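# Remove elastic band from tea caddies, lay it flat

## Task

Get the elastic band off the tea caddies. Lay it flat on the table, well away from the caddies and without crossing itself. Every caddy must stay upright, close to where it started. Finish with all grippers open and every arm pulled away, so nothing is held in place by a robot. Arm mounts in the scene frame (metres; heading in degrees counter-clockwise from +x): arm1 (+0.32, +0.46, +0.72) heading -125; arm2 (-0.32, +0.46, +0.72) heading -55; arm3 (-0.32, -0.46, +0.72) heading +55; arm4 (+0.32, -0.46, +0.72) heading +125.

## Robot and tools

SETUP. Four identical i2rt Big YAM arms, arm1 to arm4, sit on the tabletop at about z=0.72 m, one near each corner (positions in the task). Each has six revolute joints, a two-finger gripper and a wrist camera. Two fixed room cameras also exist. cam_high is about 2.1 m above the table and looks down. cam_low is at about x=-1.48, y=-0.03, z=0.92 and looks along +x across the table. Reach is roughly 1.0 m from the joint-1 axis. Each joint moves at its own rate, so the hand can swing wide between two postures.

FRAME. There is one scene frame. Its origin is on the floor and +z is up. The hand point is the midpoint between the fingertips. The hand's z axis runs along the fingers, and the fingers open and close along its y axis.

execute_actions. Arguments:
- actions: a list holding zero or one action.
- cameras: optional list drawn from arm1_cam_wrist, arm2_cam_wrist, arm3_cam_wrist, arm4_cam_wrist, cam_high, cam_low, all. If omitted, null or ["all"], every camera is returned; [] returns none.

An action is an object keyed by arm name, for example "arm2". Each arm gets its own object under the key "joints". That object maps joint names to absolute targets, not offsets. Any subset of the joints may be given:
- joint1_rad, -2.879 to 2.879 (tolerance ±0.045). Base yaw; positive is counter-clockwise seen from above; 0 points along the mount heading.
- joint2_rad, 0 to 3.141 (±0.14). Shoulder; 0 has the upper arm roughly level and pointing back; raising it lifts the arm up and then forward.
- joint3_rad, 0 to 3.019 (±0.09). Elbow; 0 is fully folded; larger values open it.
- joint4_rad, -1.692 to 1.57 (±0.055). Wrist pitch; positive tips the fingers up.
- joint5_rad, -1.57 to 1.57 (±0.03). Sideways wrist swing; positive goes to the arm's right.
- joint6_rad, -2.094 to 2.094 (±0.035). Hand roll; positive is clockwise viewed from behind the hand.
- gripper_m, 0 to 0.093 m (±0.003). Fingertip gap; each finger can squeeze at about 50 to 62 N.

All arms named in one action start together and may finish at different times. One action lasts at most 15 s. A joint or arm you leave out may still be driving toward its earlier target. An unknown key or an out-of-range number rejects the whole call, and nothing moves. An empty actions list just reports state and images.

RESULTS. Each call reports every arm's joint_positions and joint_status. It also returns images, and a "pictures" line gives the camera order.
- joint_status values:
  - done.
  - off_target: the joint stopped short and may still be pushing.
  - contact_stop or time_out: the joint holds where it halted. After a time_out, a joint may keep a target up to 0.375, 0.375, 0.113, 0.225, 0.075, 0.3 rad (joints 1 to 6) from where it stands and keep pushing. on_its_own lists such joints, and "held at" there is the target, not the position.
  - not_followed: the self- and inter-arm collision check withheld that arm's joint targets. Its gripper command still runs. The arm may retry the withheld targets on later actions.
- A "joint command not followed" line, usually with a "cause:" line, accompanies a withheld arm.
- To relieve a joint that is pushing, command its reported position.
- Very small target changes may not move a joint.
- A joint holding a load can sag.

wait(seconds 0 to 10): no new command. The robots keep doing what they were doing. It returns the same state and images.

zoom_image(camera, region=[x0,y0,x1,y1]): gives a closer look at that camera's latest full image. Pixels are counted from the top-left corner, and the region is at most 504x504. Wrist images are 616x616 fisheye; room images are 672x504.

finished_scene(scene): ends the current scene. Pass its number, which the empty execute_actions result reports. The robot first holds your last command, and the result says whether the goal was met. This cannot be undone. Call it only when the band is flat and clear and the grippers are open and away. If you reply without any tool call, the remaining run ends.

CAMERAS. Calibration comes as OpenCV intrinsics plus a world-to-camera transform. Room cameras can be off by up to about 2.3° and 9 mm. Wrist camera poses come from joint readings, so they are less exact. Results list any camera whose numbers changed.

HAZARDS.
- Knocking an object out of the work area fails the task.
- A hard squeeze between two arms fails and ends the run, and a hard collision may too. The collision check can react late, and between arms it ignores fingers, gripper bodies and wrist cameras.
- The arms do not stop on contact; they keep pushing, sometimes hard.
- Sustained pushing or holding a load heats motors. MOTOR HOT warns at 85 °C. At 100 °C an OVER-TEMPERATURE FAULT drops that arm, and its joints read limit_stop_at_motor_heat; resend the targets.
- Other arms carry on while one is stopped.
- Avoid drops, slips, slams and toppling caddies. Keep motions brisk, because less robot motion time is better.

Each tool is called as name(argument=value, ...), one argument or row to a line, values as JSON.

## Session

execute_actions(
  actions=[],
)

Scene clock: 0.00 s.
Motor temperatures (°C, as the motors report them): arm1=[18 21 22 20 21 21] | arm2=[19 21 25 21 22 19] | arm3=[19 20 25 19 20 21] | arm4=[22 20 24 22 20 18]
arm1.joint_positions: joint1_rad=-0.017 joint2_rad=+0.447 joint3_rad=+1.471 joint4_rad=-1.522 joint5_rad=-0.015 joint6_rad=+0.012 gripper_m=+0.095
arm1.joint_status: not commanded
arm1.hand: x=+0.2472 y=+0.3534 z=+1.3594 quat_wxyz=(-0.233, -0.770, -0.386, +0.451) (m; scene frame)
arm2.joint_positions: joint1_rad=+0.010 joint2_rad=+0.445 joint3_rad=+1.474 joint4_rad=-1.548 joint5_rad=-0.008 joint6_rad=-0.009 gripper_m=+0.094
arm2.joint_status: not commanded
arm2.hand: x=-0.2434 y=+0.3676 z=+1.3071 quat_wxyz=(-0.447, -0.381, -0.776, +0.229) (m; scene frame)
arm3.joint_positions: joint1_rad=+0.014 joint2_rad=+0.441 joint3_rad=+1.470 joint4_rad=-1.539 joint5_rad=-0.010 joint6_rad=-0.016 gripper_m=+0.094
arm3.joint_status: not commanded
arm3.hand: x=-0.2584 y=-0.3577 z=+1.3439 quat_wxyz=(-0.441, +0.430, -0.747, -0.248) (m; scene frame)
arm4.joint_positions: joint1_rad=+0.008 joint2_rad=+0.450 joint3_rad=+1.453 joint4_rad=-1.526 joint5_rad=-0.008 joint6_rad=+0.010 gripper_m=+0.094
arm4.joint_status: not commanded
arm4.hand: x=+0.2450 y=-0.3527 z=+1.3156 quat_wxyz=(-0.228, +0.765, -0.407, -0.444) (m; scene frame)
pictures: arm1_cam_wrist, arm2_cam_wrist, arm3_cam_wrist, arm4_cam_wrist, cam_high, cam_low
Images, in order (width x height): arm1_cam_wrist 616x616, arm2_cam_wrist 616x616, arm3_cam_wrist 616x616, arm4_cam_wrist 616x616, cam_high 672x504, cam_low 672x504.

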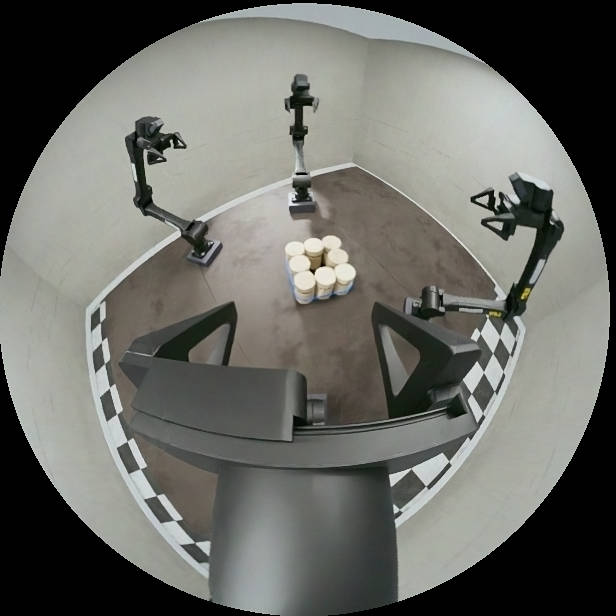

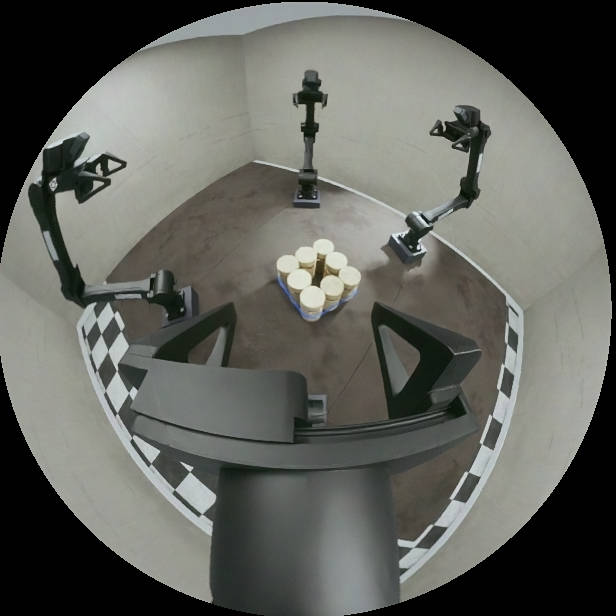

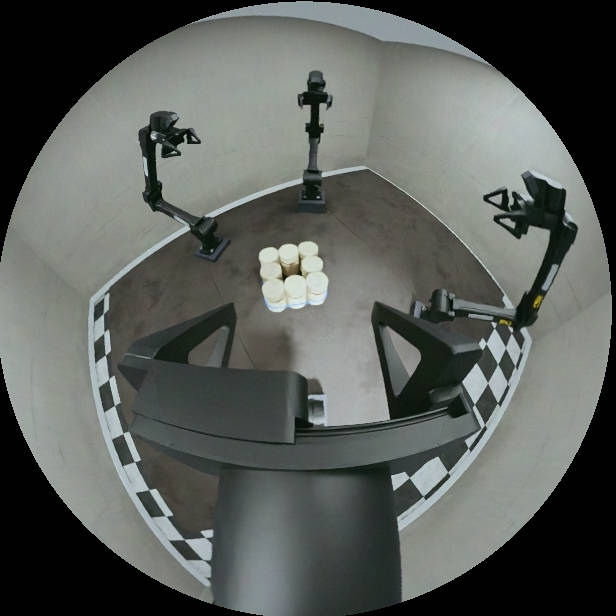

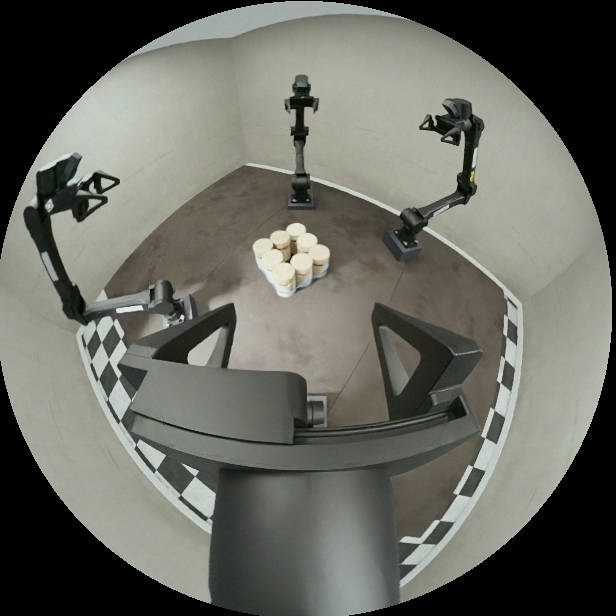

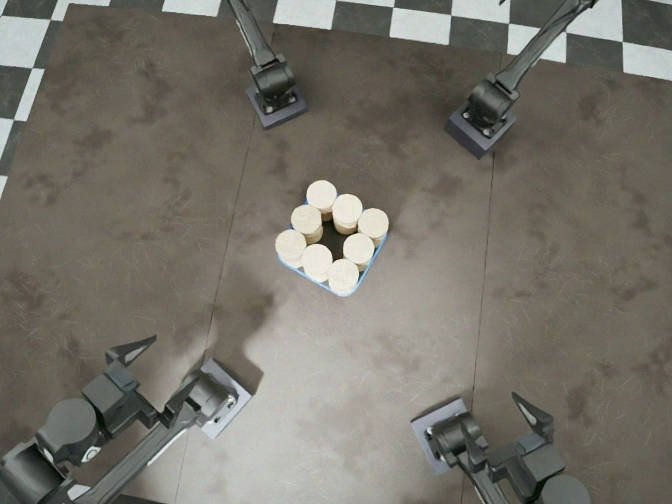

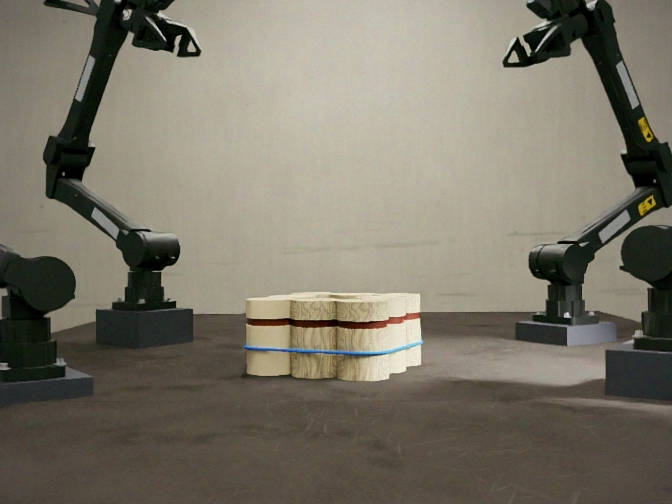

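zoom_image(
  camera="cam_high",
  region=[250, 160, 410, 310],
)

Region (250, 160, 410, 310) of cam_high's 672x504 image, scaled by 3.150, with more detail than that image has; it fills the top 472 rows of this view, and the rest is white.

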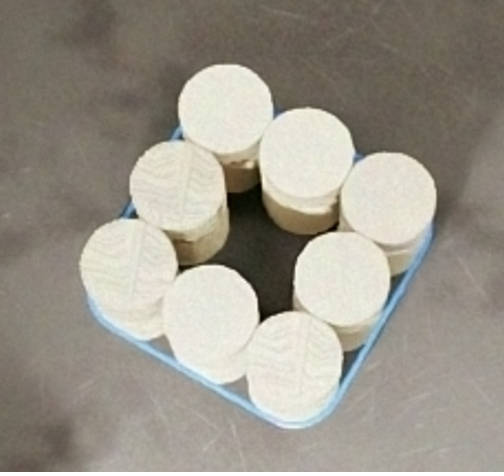

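execute_actions(
  actions=[
    {"arm1":{"joints":{"joint1_rad":0.0,"joint2_rad":0.7,"joint3_rad":0.6,"joint4_rad":-0.2,"joint5_rad":-0.3,"joint6_rad":1.32,"gripper_m":0.024}},"arm2":{"joints":{"joint1_rad":-0.4,"joint2_rad":0.6,"joint3_rad":0.7,"joint4_rad":-0.4,"joint5_rad":-0.55,"joint6_rad":1.12,"gripper_m":0.024}},"arm3":{"joints":{"joint1_rad":0.17,"joint2_rad":0.6,"joint3_rad":0.6,"joint4_rad":-0.2,"joint6_rad":1.57,"gripper_m":0.024}},"arm4":{"joints":{"joint1_rad":-0.1,"joint2_rad":0.7,"joint3_rad":0.7,"joint4_rad":-0.3,"joint5_rad":-0.5,"joint6_rad":1.15,"gripper_m":0.024}}},
  ],
  cameras=[],
)

Scene clock: 32.33 s.
Motor temperatures (°C, as the motors report them): arm1=[18 21 23 20 21 21] | arm2=[19 21 28 22 22 19] | arm3=[19 20 29 20 20 21] | arm4=[22 20 26 22 20 18]
arm1.joint_positions: joint1_rad=-0.009 joint2_rad=+0.708 joint3_rad=+0.597 joint4_rad=-0.214 joint5_rad=-0.296 joint6_rad=+1.311 gripper_m=+0.024
arm1.joint_status: all done
arm1.hand: x=+0.1324 y=+0.1183 z=+1.1023 quat_wxyz=(-0.568, -0.808, +0.064, +0.142) (m; scene frame)
arm2.joint_positions: joint1_rad=-0.396 joint2_rad=+0.607 joint3_rad=+0.707 joint4_rad=-0.420 joint5_rad=-0.547 joint6_rad=+1.103 gripper_m=+0.024
arm2.joint_status: all done
arm2.hand: x=-0.1526 y=+0.1523 z=+1.1183 quat_wxyz=(-0.586, -0.678, -0.419, -0.147) (m; scene frame)
arm3.joint_positions: joint1_rad=+0.162 joint2_rad=+0.611 joint3_rad=+0.595 joint4_rad=-0.222 joint5_rad=-0.010 joint6_rad=+1.560 gripper_m=+0.024
arm3.joint_status: all done
arm3.hand: x=-0.1764 y=-0.1177 z=+1.1225 quat_wxyz=(-0.122, -0.149, -0.772, -0.606) (m; scene frame)
arm4.joint_positions: joint1_rad=-0.096 joint2_rad=+0.706 joint3_rad=+0.698 joint4_rad=-0.324 joint5_rad=-0.497 joint6_rad=+1.141 gripper_m=+0.024
arm4.joint_status: all done
arm4.hand: x=+0.0706 y=-0.1700 z=+1.1105 quat_wxyz=(+0.218, +0.480, -0.644, -0.555) (m; scene frame)
pictures: none
No camera images: the call's "cameras" was empty. Leave "cameras" out to get every camera's image.

execute_actions(
  actions=[
    {"arm1":{"joints":{"joint1_rad":-0.274,"joint2_rad":1.31,"joint3_rad":0.378,"joint4_rad":0.13}},"arm2":{"joints":{"joint1_rad":-0.517,"joint2_rad":0.95,"joint3_rad":0.28,"joint4_rad":-0.2}},"arm3":{"joints":{"joint1_rad":0.18,"joint2_rad":1.17,"joint3_rad":0.25,"joint4_rad":0.17}},"arm4":{"joints":{"joint1_rad":-0.175,"joint2_rad":1.27,"joint3_rad":0.537,"joint4_rad":-0.15}}},
  ],
  cameras=[],
)

execute_actions(
  actions=[
    {"arm1":{"joints":{"joint2_rad":1.665,"joint4_rad":0.642}},"arm2":{"joints":{"joint2_rad":1.289,"joint4_rad":0.275}},"arm3":{"joints":{"joint2_rad":1.558,"joint4_rad":0.717}},"arm4":{"joints":{"joint2_rad":1.567,"joint4_rad":0.3}}},
  ],
)

zoom_image(
  camera="cam_high",
  region=[250, 160, 410, 320],
)

Scene clock: 57.67 s.
Motor temperatures (°C, as the motors report them): arm1=[18 21 25 20 21 21] | arm2=[19 21 30 22 21 19] | arm3=[19 20 32 20 20 21] | arm4=[22 20 28 22 20 18]
arm1.joint_positions: joint1_rad=-0.273 joint2_rad=+1.302 joint3_rad=+0.372 joint4_rad=+0.117 joint5_rad=-0.299 joint6_rad=+1.312 gripper_m=+0.024
arm1.joint_status: all done
arm1.hand: x=+0.0544 y=+0.1847 z=+0.8276 quat_wxyz=(-0.377, -0.891, +0.237, +0.086) (m; scene frame)
arm2.joint_positions: joint1_rad=-0.517 joint2_rad=+0.959 joint3_rad=+0.277 joint4_rad=-0.217 joint5_rad=-0.549 joint6_rad=+1.105 gripper_m=+0.024
arm2.joint_status: all done
arm2.hand: x=-0.1983 y=+0.1784 z=+0.8136 quat_wxyz=(-0.358, -0.846, -0.346, -0.192) (m; scene frame)
arm3.joint_positions: joint1_rad=+0.168 joint2_rad=+1.156 joint3_rad=+0.235 joint4_rad=+0.150 joint5_rad=-0.010 joint6_rad=+1.562 gripper_m=+0.024
arm3.joint_status: all done
arm3.hand: x=-0.1912 y=-0.1465 z=+0.8122 quat_wxyz=(-0.073, -0.174, -0.904, -0.383) (m; scene frame)
arm4.joint_positions: joint1_rad=-0.173 joint2_rad=+1.271 joint3_rad=+0.532 joint4_rad=-0.171 joint5_rad=-0.500 joint6_rad=+1.142 gripper_m=+0.024
arm4.joint_status: all done
arm4.hand: x=+0.0848 y=-0.1316 z=+0.8366 quat_wxyz=(+0.231, +0.450, -0.803, -0.314) (m; scene frame)
pictures: none
No camera images: the call's "cameras" was empty. Leave "cameras" out to get every camera's image.

Scene clock: 58.90 s.
Motor temperatures (°C, as the motors report them): arm1=[18 21 25 20 21 21] | arm2=[19 21 30 22 21 19] | arm3=[19 20 32 20 20 21] | arm4=[22 20 28 22 20 18]
arm1.joint_positions: joint1_rad=-0.273 joint2_rad=+1.657 joint3_rad=+0.372 joint4_rad=+0.629 joint5_rad=-0.299 joint6_rad=+1.312 gripper_m=+0.024
arm1.joint_status: all done
arm1.hand: x=+0.0232 y=+0.1604 z=+0.7831 quat_wxyz=(-0.434, -0.865, +0.216, +0.129) (m; scene frame)
arm2.joint_positions: joint1_rad=-0.517 joint2_rad=+1.287 joint3_rad=+0.277 joint4_rad=+0.257 joint5_rad=-0.549 joint6_rad=+1.105 gripper_m=+0.024
arm2.joint_status: all done
arm2.hand: x=-0.1928 y=+0.1272 z=+0.7866 quat_wxyz=(-0.421, -0.816, -0.357, -0.173) (m; scene frame)
arm3.joint_positions: joint1_rad=+0.168 joint2_rad=+1.543 joint3_rad=+0.235 joint4_rad=+0.696 joint5_rad=-0.010 joint6_rad=+1.562 gripper_m=+0.024
arm3.joint_status: all done
arm3.hand: x=-0.1756 y=-0.1087 z=+0.7842 quat_wxyz=(-0.087, -0.168, -0.871, -0.453) (m; scene frame)
arm4.joint_positions: joint1_rad=-0.173 joint2_rad=+1.575 joint3_rad=+0.532 joint4_rad=+0.278 joint5_rad=-0.500 joint6_rad=+1.142 gripper_m=+0.024
arm4.joint_status: all done
arm4.hand: x=+0.0643 y=-0.0852 z=+0.7823 quat_wxyz=(+0.224, +0.455, -0.773, -0.380) (m; scene frame)
pictures: arm1_cam_wrist, arm2_cam_wrist, arm3_cam_wrist, arm4_cam_wrist, cam_high, cam_low
camera_calibration (this result's frames):
arm1_cam_wrist: T_world_to_cam=[[0.257432, 0.51768, -0.815926, 0.551211], [0.948119, 0.0276859, 0.316706, -0.272723], [0.186542, -0.855126, -0.483695, 0.63323], [0, 0, 0, 1]] pos_world=[-0.00144918, 0.263691, 0.842411]
arm2_cam_wrist: T_world_to_cam=[[-0.437299, 0.383079, -0.813646, 0.506124], [0.214564, 0.923054, 0.319271, -0.320453], [0.873345, -0.0349626, -0.485845, 0.683801], [0, 0, 0, 1]] pos_world=[-0.307109, 0.125817, 0.846338]
arm3_cam_wrist: T_world_to_cam=[[-0.216923, -0.530172, -0.819672, 0.551355], [-0.931178, -0.139647, 0.336758, -0.437752], [-0.293004, 0.836311, -0.463392, 0.526738], [0, 0, 0, 1]] pos_world=[-0.133688, -0.209335, 0.843433]
arm4_cam_wrist: T_world_to_cam=[[0.537544, -0.299011, -0.788441, 0.555687], [0.00669285, -0.933476, 0.358577, -0.355057], [-0.843209, -0.198028, -0.499783, 0.554644], [0, 0, 0, 1]] pos_world=[0.171351, -0.0554457, 0.842644]
Images, in order (width x height): arm1_cam_wrist 616x616, arm2_cam_wrist 616x616, arm3_cam_wrist 616x616, arm4_cam_wrist 616x616, cam_high 672x504, cam_low 672x504.

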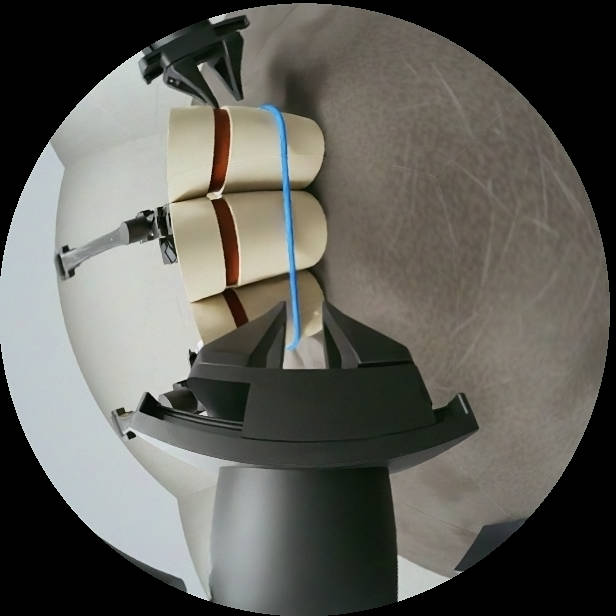

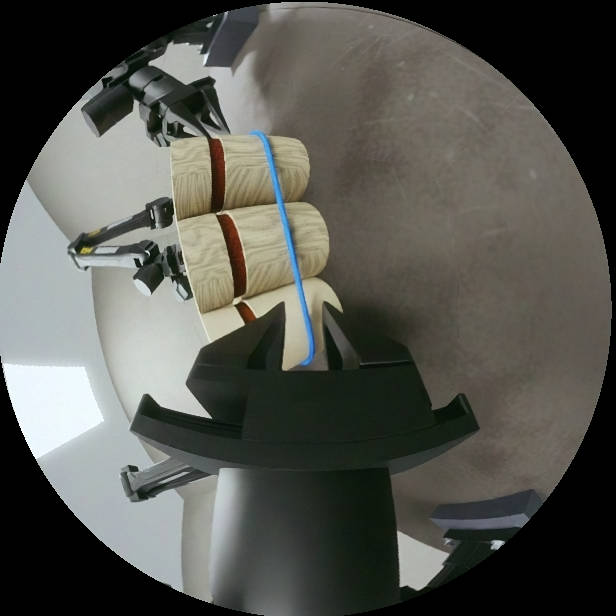

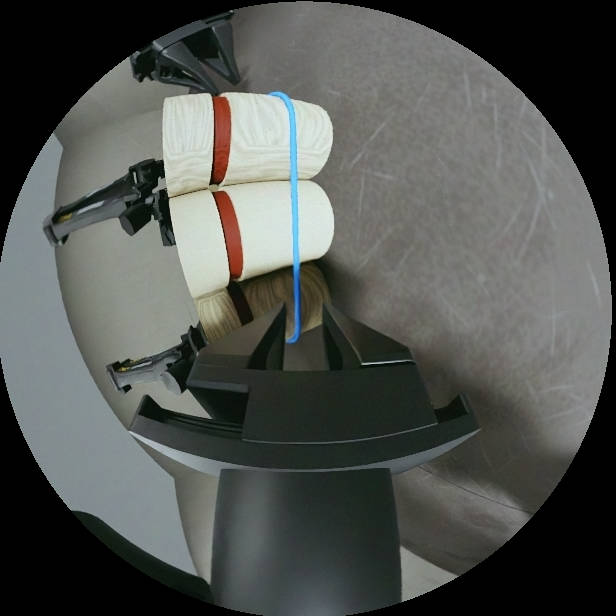

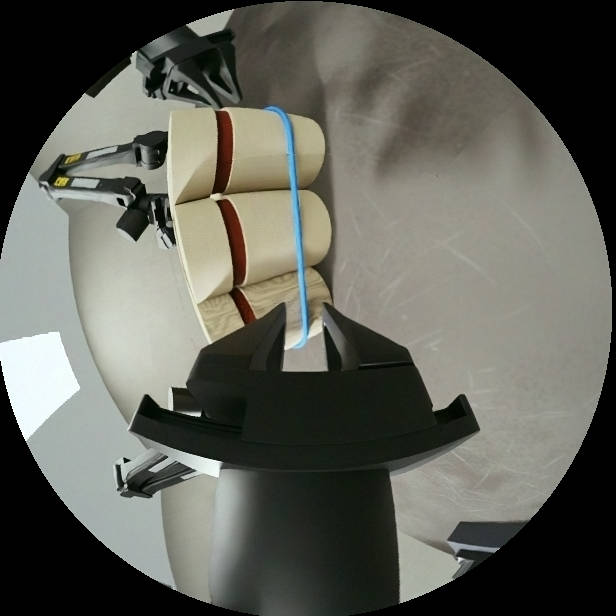

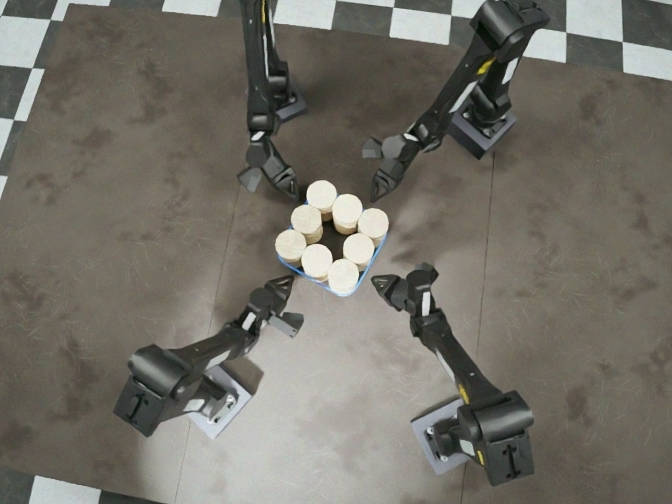

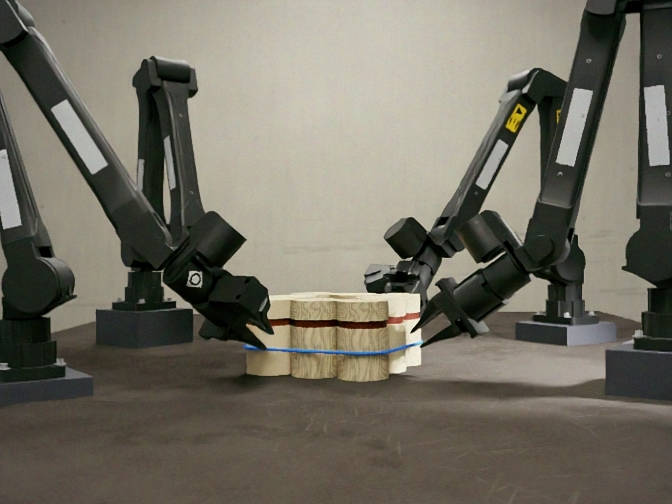

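Region (250, 160, 410, 320) of cam_high's 672x504 image, scaled by 3.150, with more detail than that image has.

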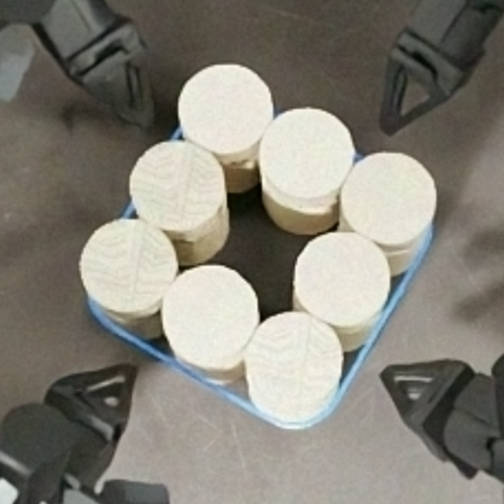

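execute_actions(
  actions=[],
)

Scene clock: 95.13 s.
Motor temperatures (°C, as the motors report them): arm1=[18 21 23 20 20 21] | arm2=[19 21 28 22 21 19] | arm3=[19 20 28 20 20 21] | arm4=[22 20 26 22 20 18]
arm1.joint_positions: joint1_rad=-0.273 joint2_rad=+1.657 joint3_rad=+0.372 joint4_rad=+0.629 joint5_rad=-0.299 joint6_rad=+1.312 gripper_m=+0.024
arm1.joint_status: all done
arm1.hand: x=+0.0232 y=+0.1604 z=+0.7831 quat_wxyz=(-0.434, -0.865, +0.216, +0.129) (m; scene frame)
arm2.joint_positions: joint1_rad=-0.517 joint2_rad=+1.287 joint3_rad=+0.277 joint4_rad=+0.257 joint5_rad=-0.549 joint6_rad=+1.105 gripper_m=+0.024
arm2.joint_status: all done
arm2.hand: x=-0.1928 y=+0.1272 z=+0.7866 quat_wxyz=(-0.421, -0.816, -0.357, -0.173) (m; scene frame)
arm3.joint_positions: joint1_rad=+0.168 joint2_rad=+1.543 joint3_rad=+0.235 joint4_rad=+0.696 joint5_rad=-0.010 joint6_rad=+1.562 gripper_m=+0.024
arm3.joint_status: all done
arm3.hand: x=-0.1756 y=-0.1087 z=+0.7842 quat_wxyz=(-0.087, -0.168, -0.871, -0.453) (m; scene frame)
arm4.joint_positions: joint1_rad=-0.173 joint2_rad=+1.575 joint3_rad=+0.532 joint4_rad=+0.278 joint5_rad=-0.500 joint6_rad=+1.142 gripper_m=+0.024
arm4.joint_status: all done
arm4.hand: x=+0.0643 y=-0.0852 z=+0.7823 quat_wxyz=(+0.224, +0.455, -0.773, -0.380) (m; scene frame)
pictures: arm1_cam_wrist, arm2_cam_wrist, arm3_cam_wrist, arm4_cam_wrist, cam_high, cam_low
camera_calibration (this result's frames):
arm1_cam_wrist: T_world_to_cam=[[0.257432, 0.51768, -0.815926, 0.551211], [0.948119, 0.0276859, 0.316706, -0.272723], [0.186542, -0.855126, -0.483695, 0.63323], [0, 0, 0, 1]] pos_world=[-0.00144918, 0.263691, 0.842411]
arm2_cam_wrist: T_world_to_cam=[[-0.437299, 0.383079, -0.813646, 0.506124], [0.214564, 0.923054, 0.319271, -0.320453], [0.873345, -0.0349626, -0.485845, 0.683801], [0, 0, 0, 1]] pos_world=[-0.307109, 0.125817, 0.846338]
arm3_cam_wrist: T_world_to_cam=[[-0.216923, -0.530172, -0.819672, 0.551355], [-0.931178, -0.139647, 0.336758, -0.437752], [-0.293004, 0.836311, -0.463392, 0.526738], [0, 0, 0, 1]] pos_world=[-0.133688, -0.209335, 0.843433]
arm4_cam_wrist: T_world_to_cam=[[0.537544, -0.299011, -0.788441, 0.555687], [0.00669285, -0.933476, 0.358577, -0.355057], [-0.843209, -0.198028, -0.499783, 0.554644], [0, 0, 0, 1]] pos_world=[0.171351, -0.0554457, 0.842644]
Images, in order (width x height): arm1_cam_wrist 616x616, arm2_cam_wrist 616x616, arm3_cam_wrist 616x616, arm4_cam_wrist 616x616, cam_high 672x504, cam_low 672x504.

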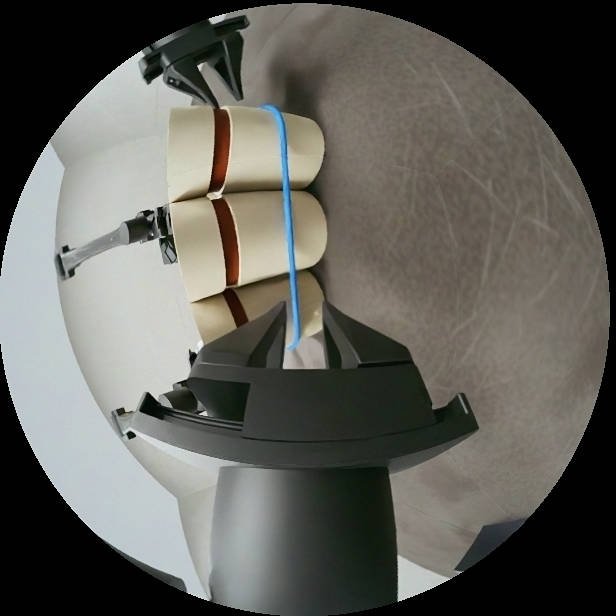

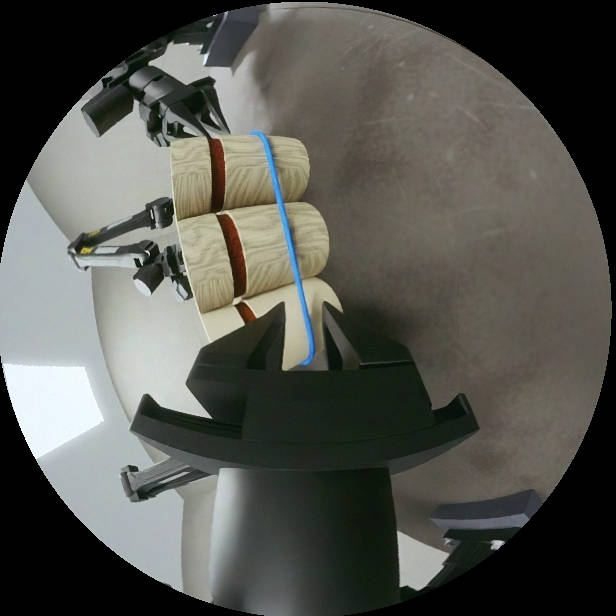

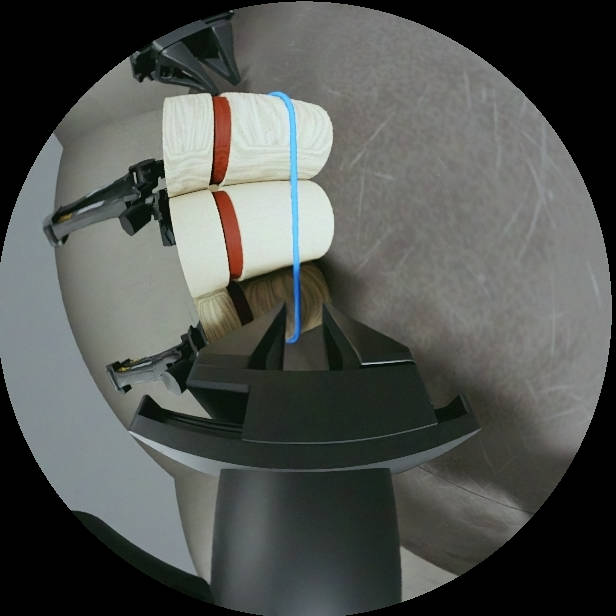

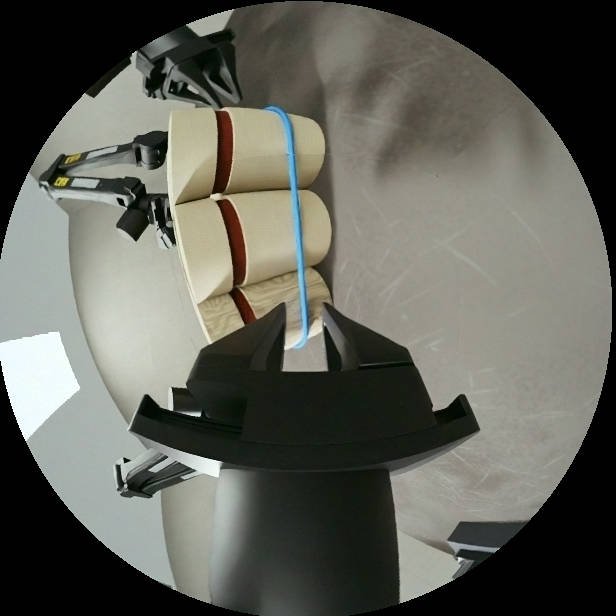

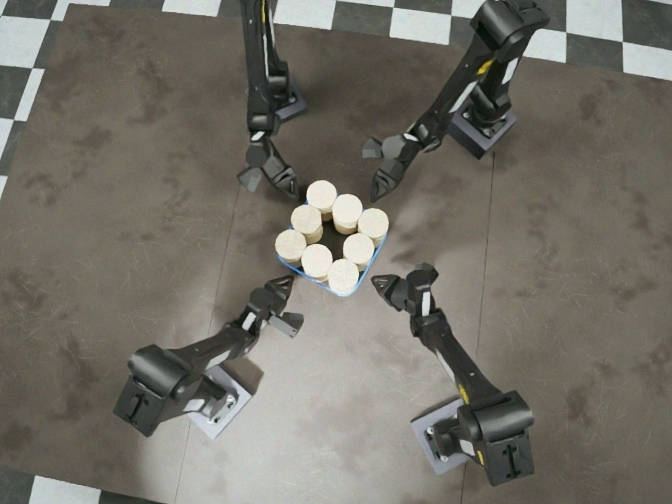

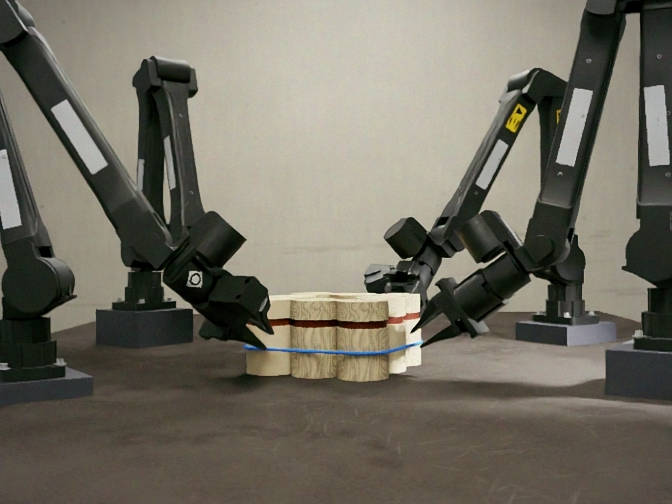

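execute_actions(
  actions=[
    {"arm1":{"joints":{"joint1_rad":-0.245,"joint2_rad":1.75,"joint3_rad":0.464,"joint4_rad":0.657}},"arm2":{"joints":{"joint1_rad":-0.465,"joint2_rad":1.418,"joint3_rad":0.36,"joint4_rad":0.35}},"arm3":{"joints":{"joint1_rad":0.15,"joint2_rad":1.665,"joint3_rad":0.324,"joint4_rad":0.758}},"arm4":{"joints":{"joint1_rad":-0.134,"joint2_rad":1.667,"joint3_rad":0.609,"joint4_rad":0.327}}},
  ],
  cameras=["arm1_cam_wrist","arm2_cam_wrist","arm3_cam_wrist","arm4_cam_wrist"],
)

Scene clock: 119.00 s.
Motor temperatures (°C, as the motors report them): arm1=[18 21 23 20 20 21] | arm2=[19 21 28 22 21 19] | arm3=[19 20 27 20 20 21] | arm4=[22 21 26 22 20 18]
arm1.joint_positions: joint1_rad=-0.252 joint2_rad=+1.739 joint3_rad=+0.452 joint4_rad=+0.645 joint5_rad=-0.299 joint6_rad=+1.312 gripper_m=+0.024
arm1.joint_status: all done
arm1.hand: x=+0.0058 y=+0.1341 z=+0.7759 quat_wxyz=(-0.441, -0.865, +0.205, +0.127) (m; scene frame)
arm2.joint_positions: joint1_rad=-0.469 joint2_rad=+1.416 joint3_rad=+0.326 joint4_rad=+0.333 joint5_rad=-0.549 joint6_rad=+1.105 gripper_m=+0.024
arm2.joint_status: all done
arm2.hand: x=-0.1738 y=+0.1112 z=+0.7728 quat_wxyz=(-0.415, -0.808, -0.376, -0.183) (m; scene frame)
arm3.joint_positions: joint1_rad=+0.162 joint2_rad=+1.648 joint3_rad=+0.316 joint4_rad=+0.739 joint5_rad=-0.010 joint6_rad=+1.562 gripper_m=+0.024
arm3.joint_status: all done
arm3.hand: x=-0.1602 y=-0.0790 z=+0.7778 quat_wxyz=(-0.091, -0.170, -0.866, -0.462) (m; scene frame)
arm4.joint_positions: joint1_rad=-0.138 joint2_rad=+1.669 joint3_rad=+0.581 joint4_rad=+0.307 joint5_rad=-0.500 joint6_rad=+1.142 gripper_m=+0.024
arm4.joint_status: all done
arm4.hand: x=+0.0436 y=-0.0788 z=+0.7629 quat_wxyz=(+0.232, +0.468, -0.769, -0.369) (m; scene frame)
pictures: arm1_cam_wrist, arm2_cam_wrist, arm3_cam_wrist, arm4_cam_wrist
camera_calibration (this result's frames):
arm1_cam_wrist: T_world_to_cam=[[0.237582, 0.515998, -0.822983, 0.56917], [0.950511, 0.0511283, 0.306454, -0.248355], [0.200208, -0.855062, -0.478315, 0.60624], [0, 0, 0, 1]] pos_world=[-0.0205345, 0.237381, 0.8345]
arm2_cam_wrist: T_world_to_cam=[[-0.455624, 0.365368, -0.811734, 0.506678], [0.170994, 0.930826, 0.322993, -0.316715], [0.873595, 0.00836194, -0.486582, 0.655726], [0, 0, 0, 1]] pos_world=[-0.287828, 0.104199, 0.83265]
arm3_cam_wrist: T_world_to_cam=[[-0.214317, -0.513884, -0.830657, 0.575442], [-0.934633, -0.139181, 0.327247, -0.410223], [-0.283779, 0.846494, -0.450464, 0.495655], [0, 0, 0, 1]] pos_world=[-0.119425, -0.180954, 0.835514]
arm4_cam_wrist: T_world_to_cam=[[0.553371, -0.291421, -0.780291, 0.547221], [0.0371786, -0.927222, 0.372663, -0.353559], [-0.832105, -0.235231, -0.502263, 0.52724], [0, 0, 0, 1]] pos_world=[0.149047, -0.0443324, 0.823563]
Images, in order (width x height): arm1_cam_wrist 616x616, arm2_cam_wrist 616x616, arm3_cam_wrist 616x616, arm4_cam_wrist 616x616.

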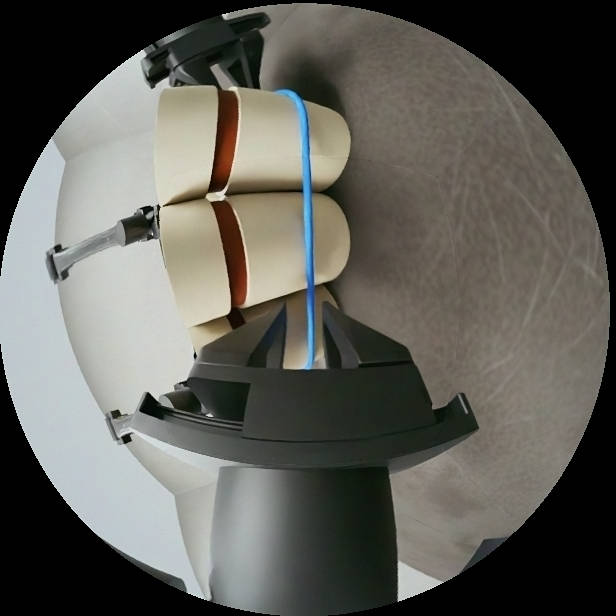

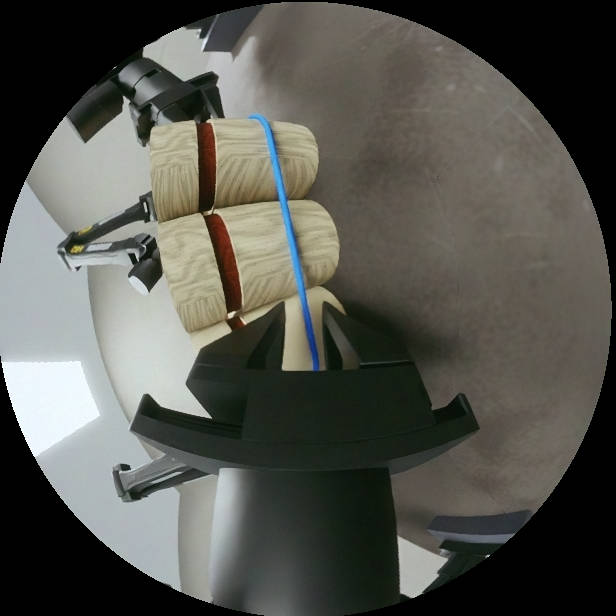

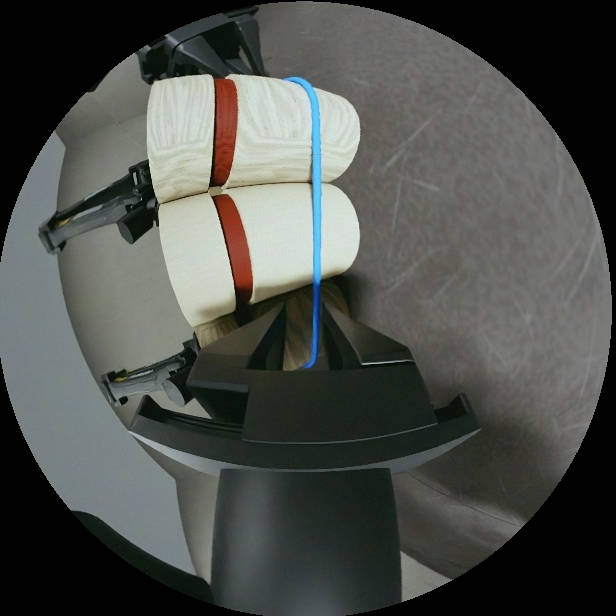

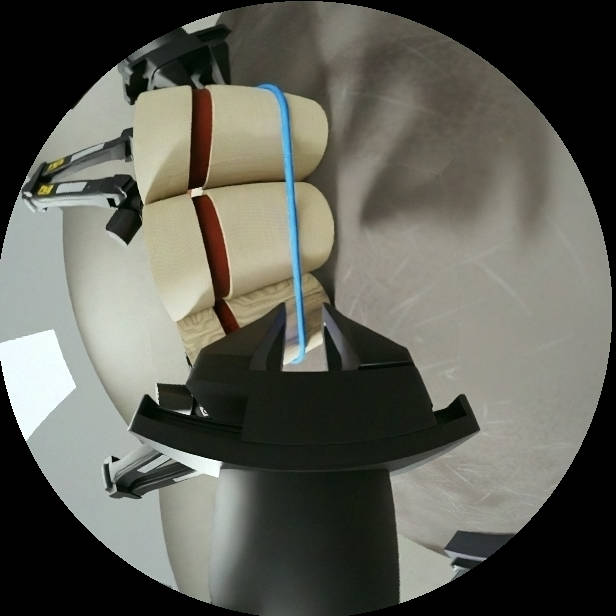

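execute_actions(
  actions=[
    {"arm1":{"joints":{"joint1_rad":-0.23,"joint2_rad":1.83,"joint3_rad":0.502,"joint4_rad":0.70}},"arm2":{"joints":{"joint1_rad":-0.44,"joint2_rad":1.497,"joint3_rad":0.388,"joint4_rad":0.402}},"arm3":{"joints":{"joint2_rad":1.775,"joint3_rad":0.358,"joint4_rad":0.836}},"arm4":{"joints":{"joint1_rad":-0.122,"joint2_rad":1.722,"joint3_rad":0.666,"joint4_rad":0.327}}},
  ],
  cameras=["arm1_cam_wrist","arm2_cam_wrist","arm3_cam_wrist","arm4_cam_wrist","cam_high"],
)

Scene clock: 141.27 s.
Motor temperatures (°C, as the motors report them): arm1=[18 22 23 20 20 21] | arm2=[19 21 29 22 21 19] | arm3=[19 20 27 20 20 21] | arm4=[22 21 26 22 20 18]
arm1.joint_positions: joint1_rad=-0.236 joint2_rad=+1.820 joint3_rad=+0.484 joint4_rad=+0.687 joint5_rad=-0.299 joint6_rad=+1.312 gripper_m=+0.024
arm1.joint_status: all done
arm1.hand: x=+0.0039 y=+0.1230 z=+0.7579 quat_wxyz=(-0.439, -0.868, +0.199, +0.122) (m; scene frame)
arm2.joint_positions: joint1_rad=-0.447 joint2_rad=+1.494 joint3_rad=+0.351 joint4_rad=+0.384 joint5_rad=-0.550 joint6_rad=+1.105 gripper_m=+0.024
arm2.joint_status: all done
arm2.hand: x=-0.1640 y=+0.1029 z=+0.7620 quat_wxyz=(-0.413, -0.804, -0.385, -0.188) (m; scene frame)
arm3.joint_positions: joint1_rad=+0.161 joint2_rad=+1.760 joint3_rad=+0.341 joint4_rad=+0.815 joint5_rad=-0.010 joint6_rad=+1.562 gripper_m=+0.024
arm3.joint_status: all done
arm3.hand: x=-0.1575 y=-0.0729 z=+0.7556 quat_wxyz=(-0.090, -0.170, -0.869, -0.456) (m; scene frame)
arm4.joint_positions: joint1_rad=-0.130 joint2_rad=+1.717 joint3_rad=+0.635 joint4_rad=+0.307 joint5_rad=-0.500 joint6_rad=+1.142 gripper_m=+0.024
arm4.joint_status: all done
arm4.hand: x=+0.0314 y=-0.0625 z=+0.7593 quat_wxyz=(+0.233, +0.471, -0.766, -0.370) (m; scene frame)
pictures: arm1_cam_wrist, arm2_cam_wrist, arm3_cam_wrist, arm4_cam_wrist, cam_high
camera_calibration (this result's frames):
arm1_cam_wrist: T_world_to_cam=[[0.233899, 0.523459, -0.819318, 0.556882], [0.947687, 0.0655162, 0.312404, -0.2467], [0.217209, -0.849528, -0.480752, 0.589587], [0, 0, 0, 1]] pos_world=[-0.0245232, 0.225529, 0.816778]
arm2_cam_wrist: T_world_to_cam=[[-0.463644, 0.356089, -0.811317, 0.504731], [0.149792, 0.934007, 0.324336, -0.312049], [0.873268, 0.0288482, -0.486386, 0.639672], [0, 0, 0, 1]] pos_world=[-0.277847, 0.093273, 0.821833]
arm3_cam_wrist: T_world_to_cam=[[-0.218446, -0.523102, -0.823799, 0.554199], [-0.933003, -0.135444, 0.333409, -0.403742], [-0.285985, 0.841439, -0.458468, 0.48657], [0, 0, 0, 1]] pos_world=[-0.116478, -0.174201, 0.814237]
arm4_cam_wrist: T_world_to_cam=[[0.55336, -0.283081, -0.783363, 0.558731], [0.0458882, -0.928688, 0.368012, -0.333509], [-0.831677, -0.23959, -0.500909, 0.517844], [0, 0, 0, 1]] pos_world=[0.136804, -0.0274897, 0.819817]
Images, in order (width x height): arm1_cam_wrist 616x616, arm2_cam_wrist 616x616, arm3_cam_wrist 616x616, arm4_cam_wrist 616x616, cam_high 672x504.

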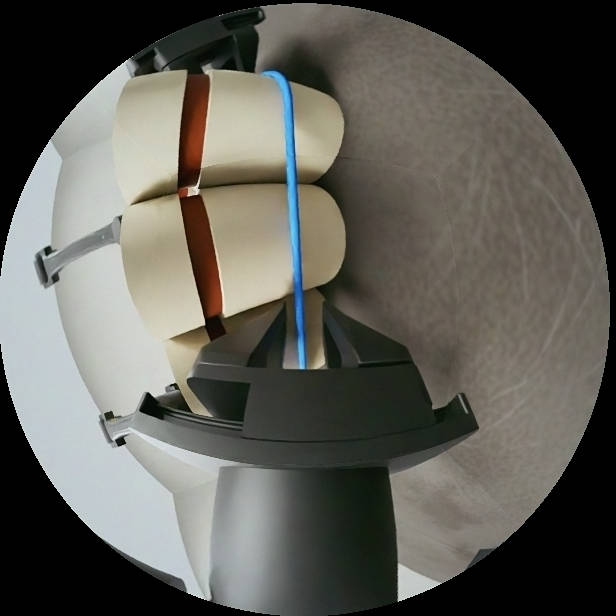

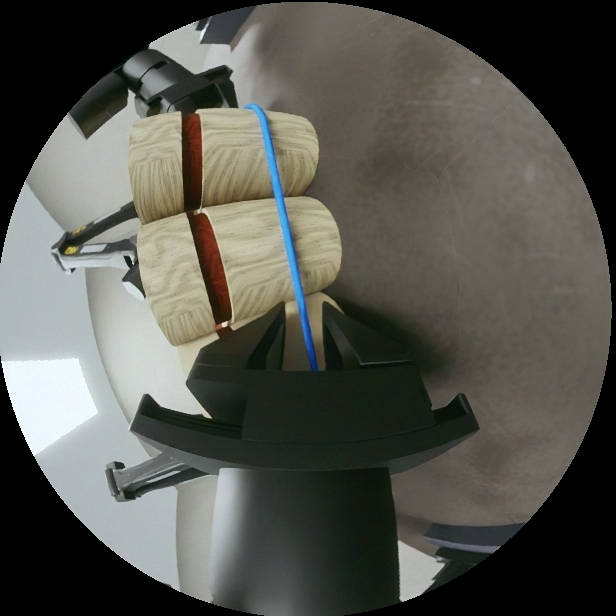

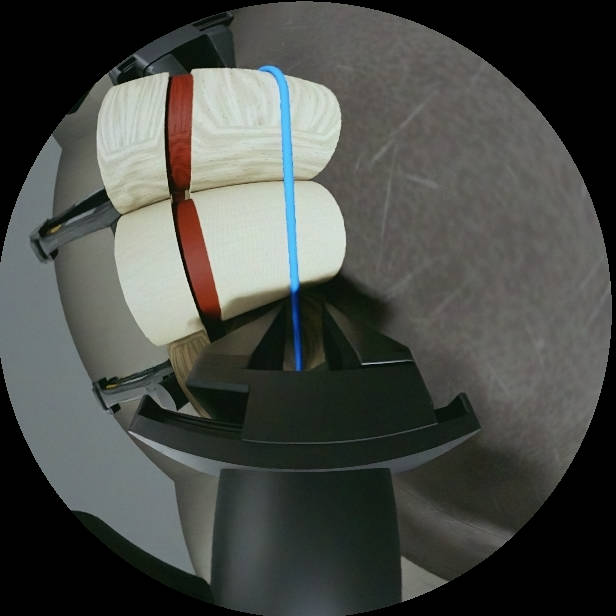

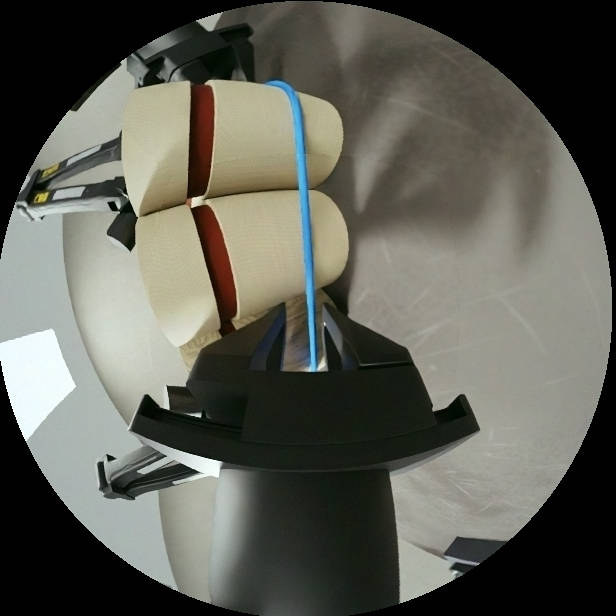

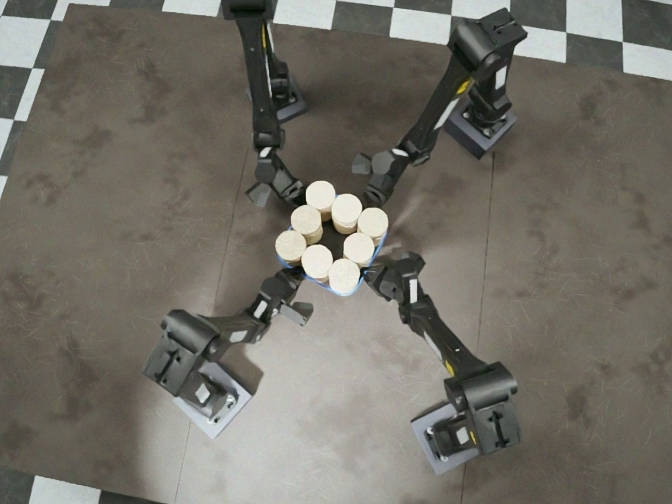

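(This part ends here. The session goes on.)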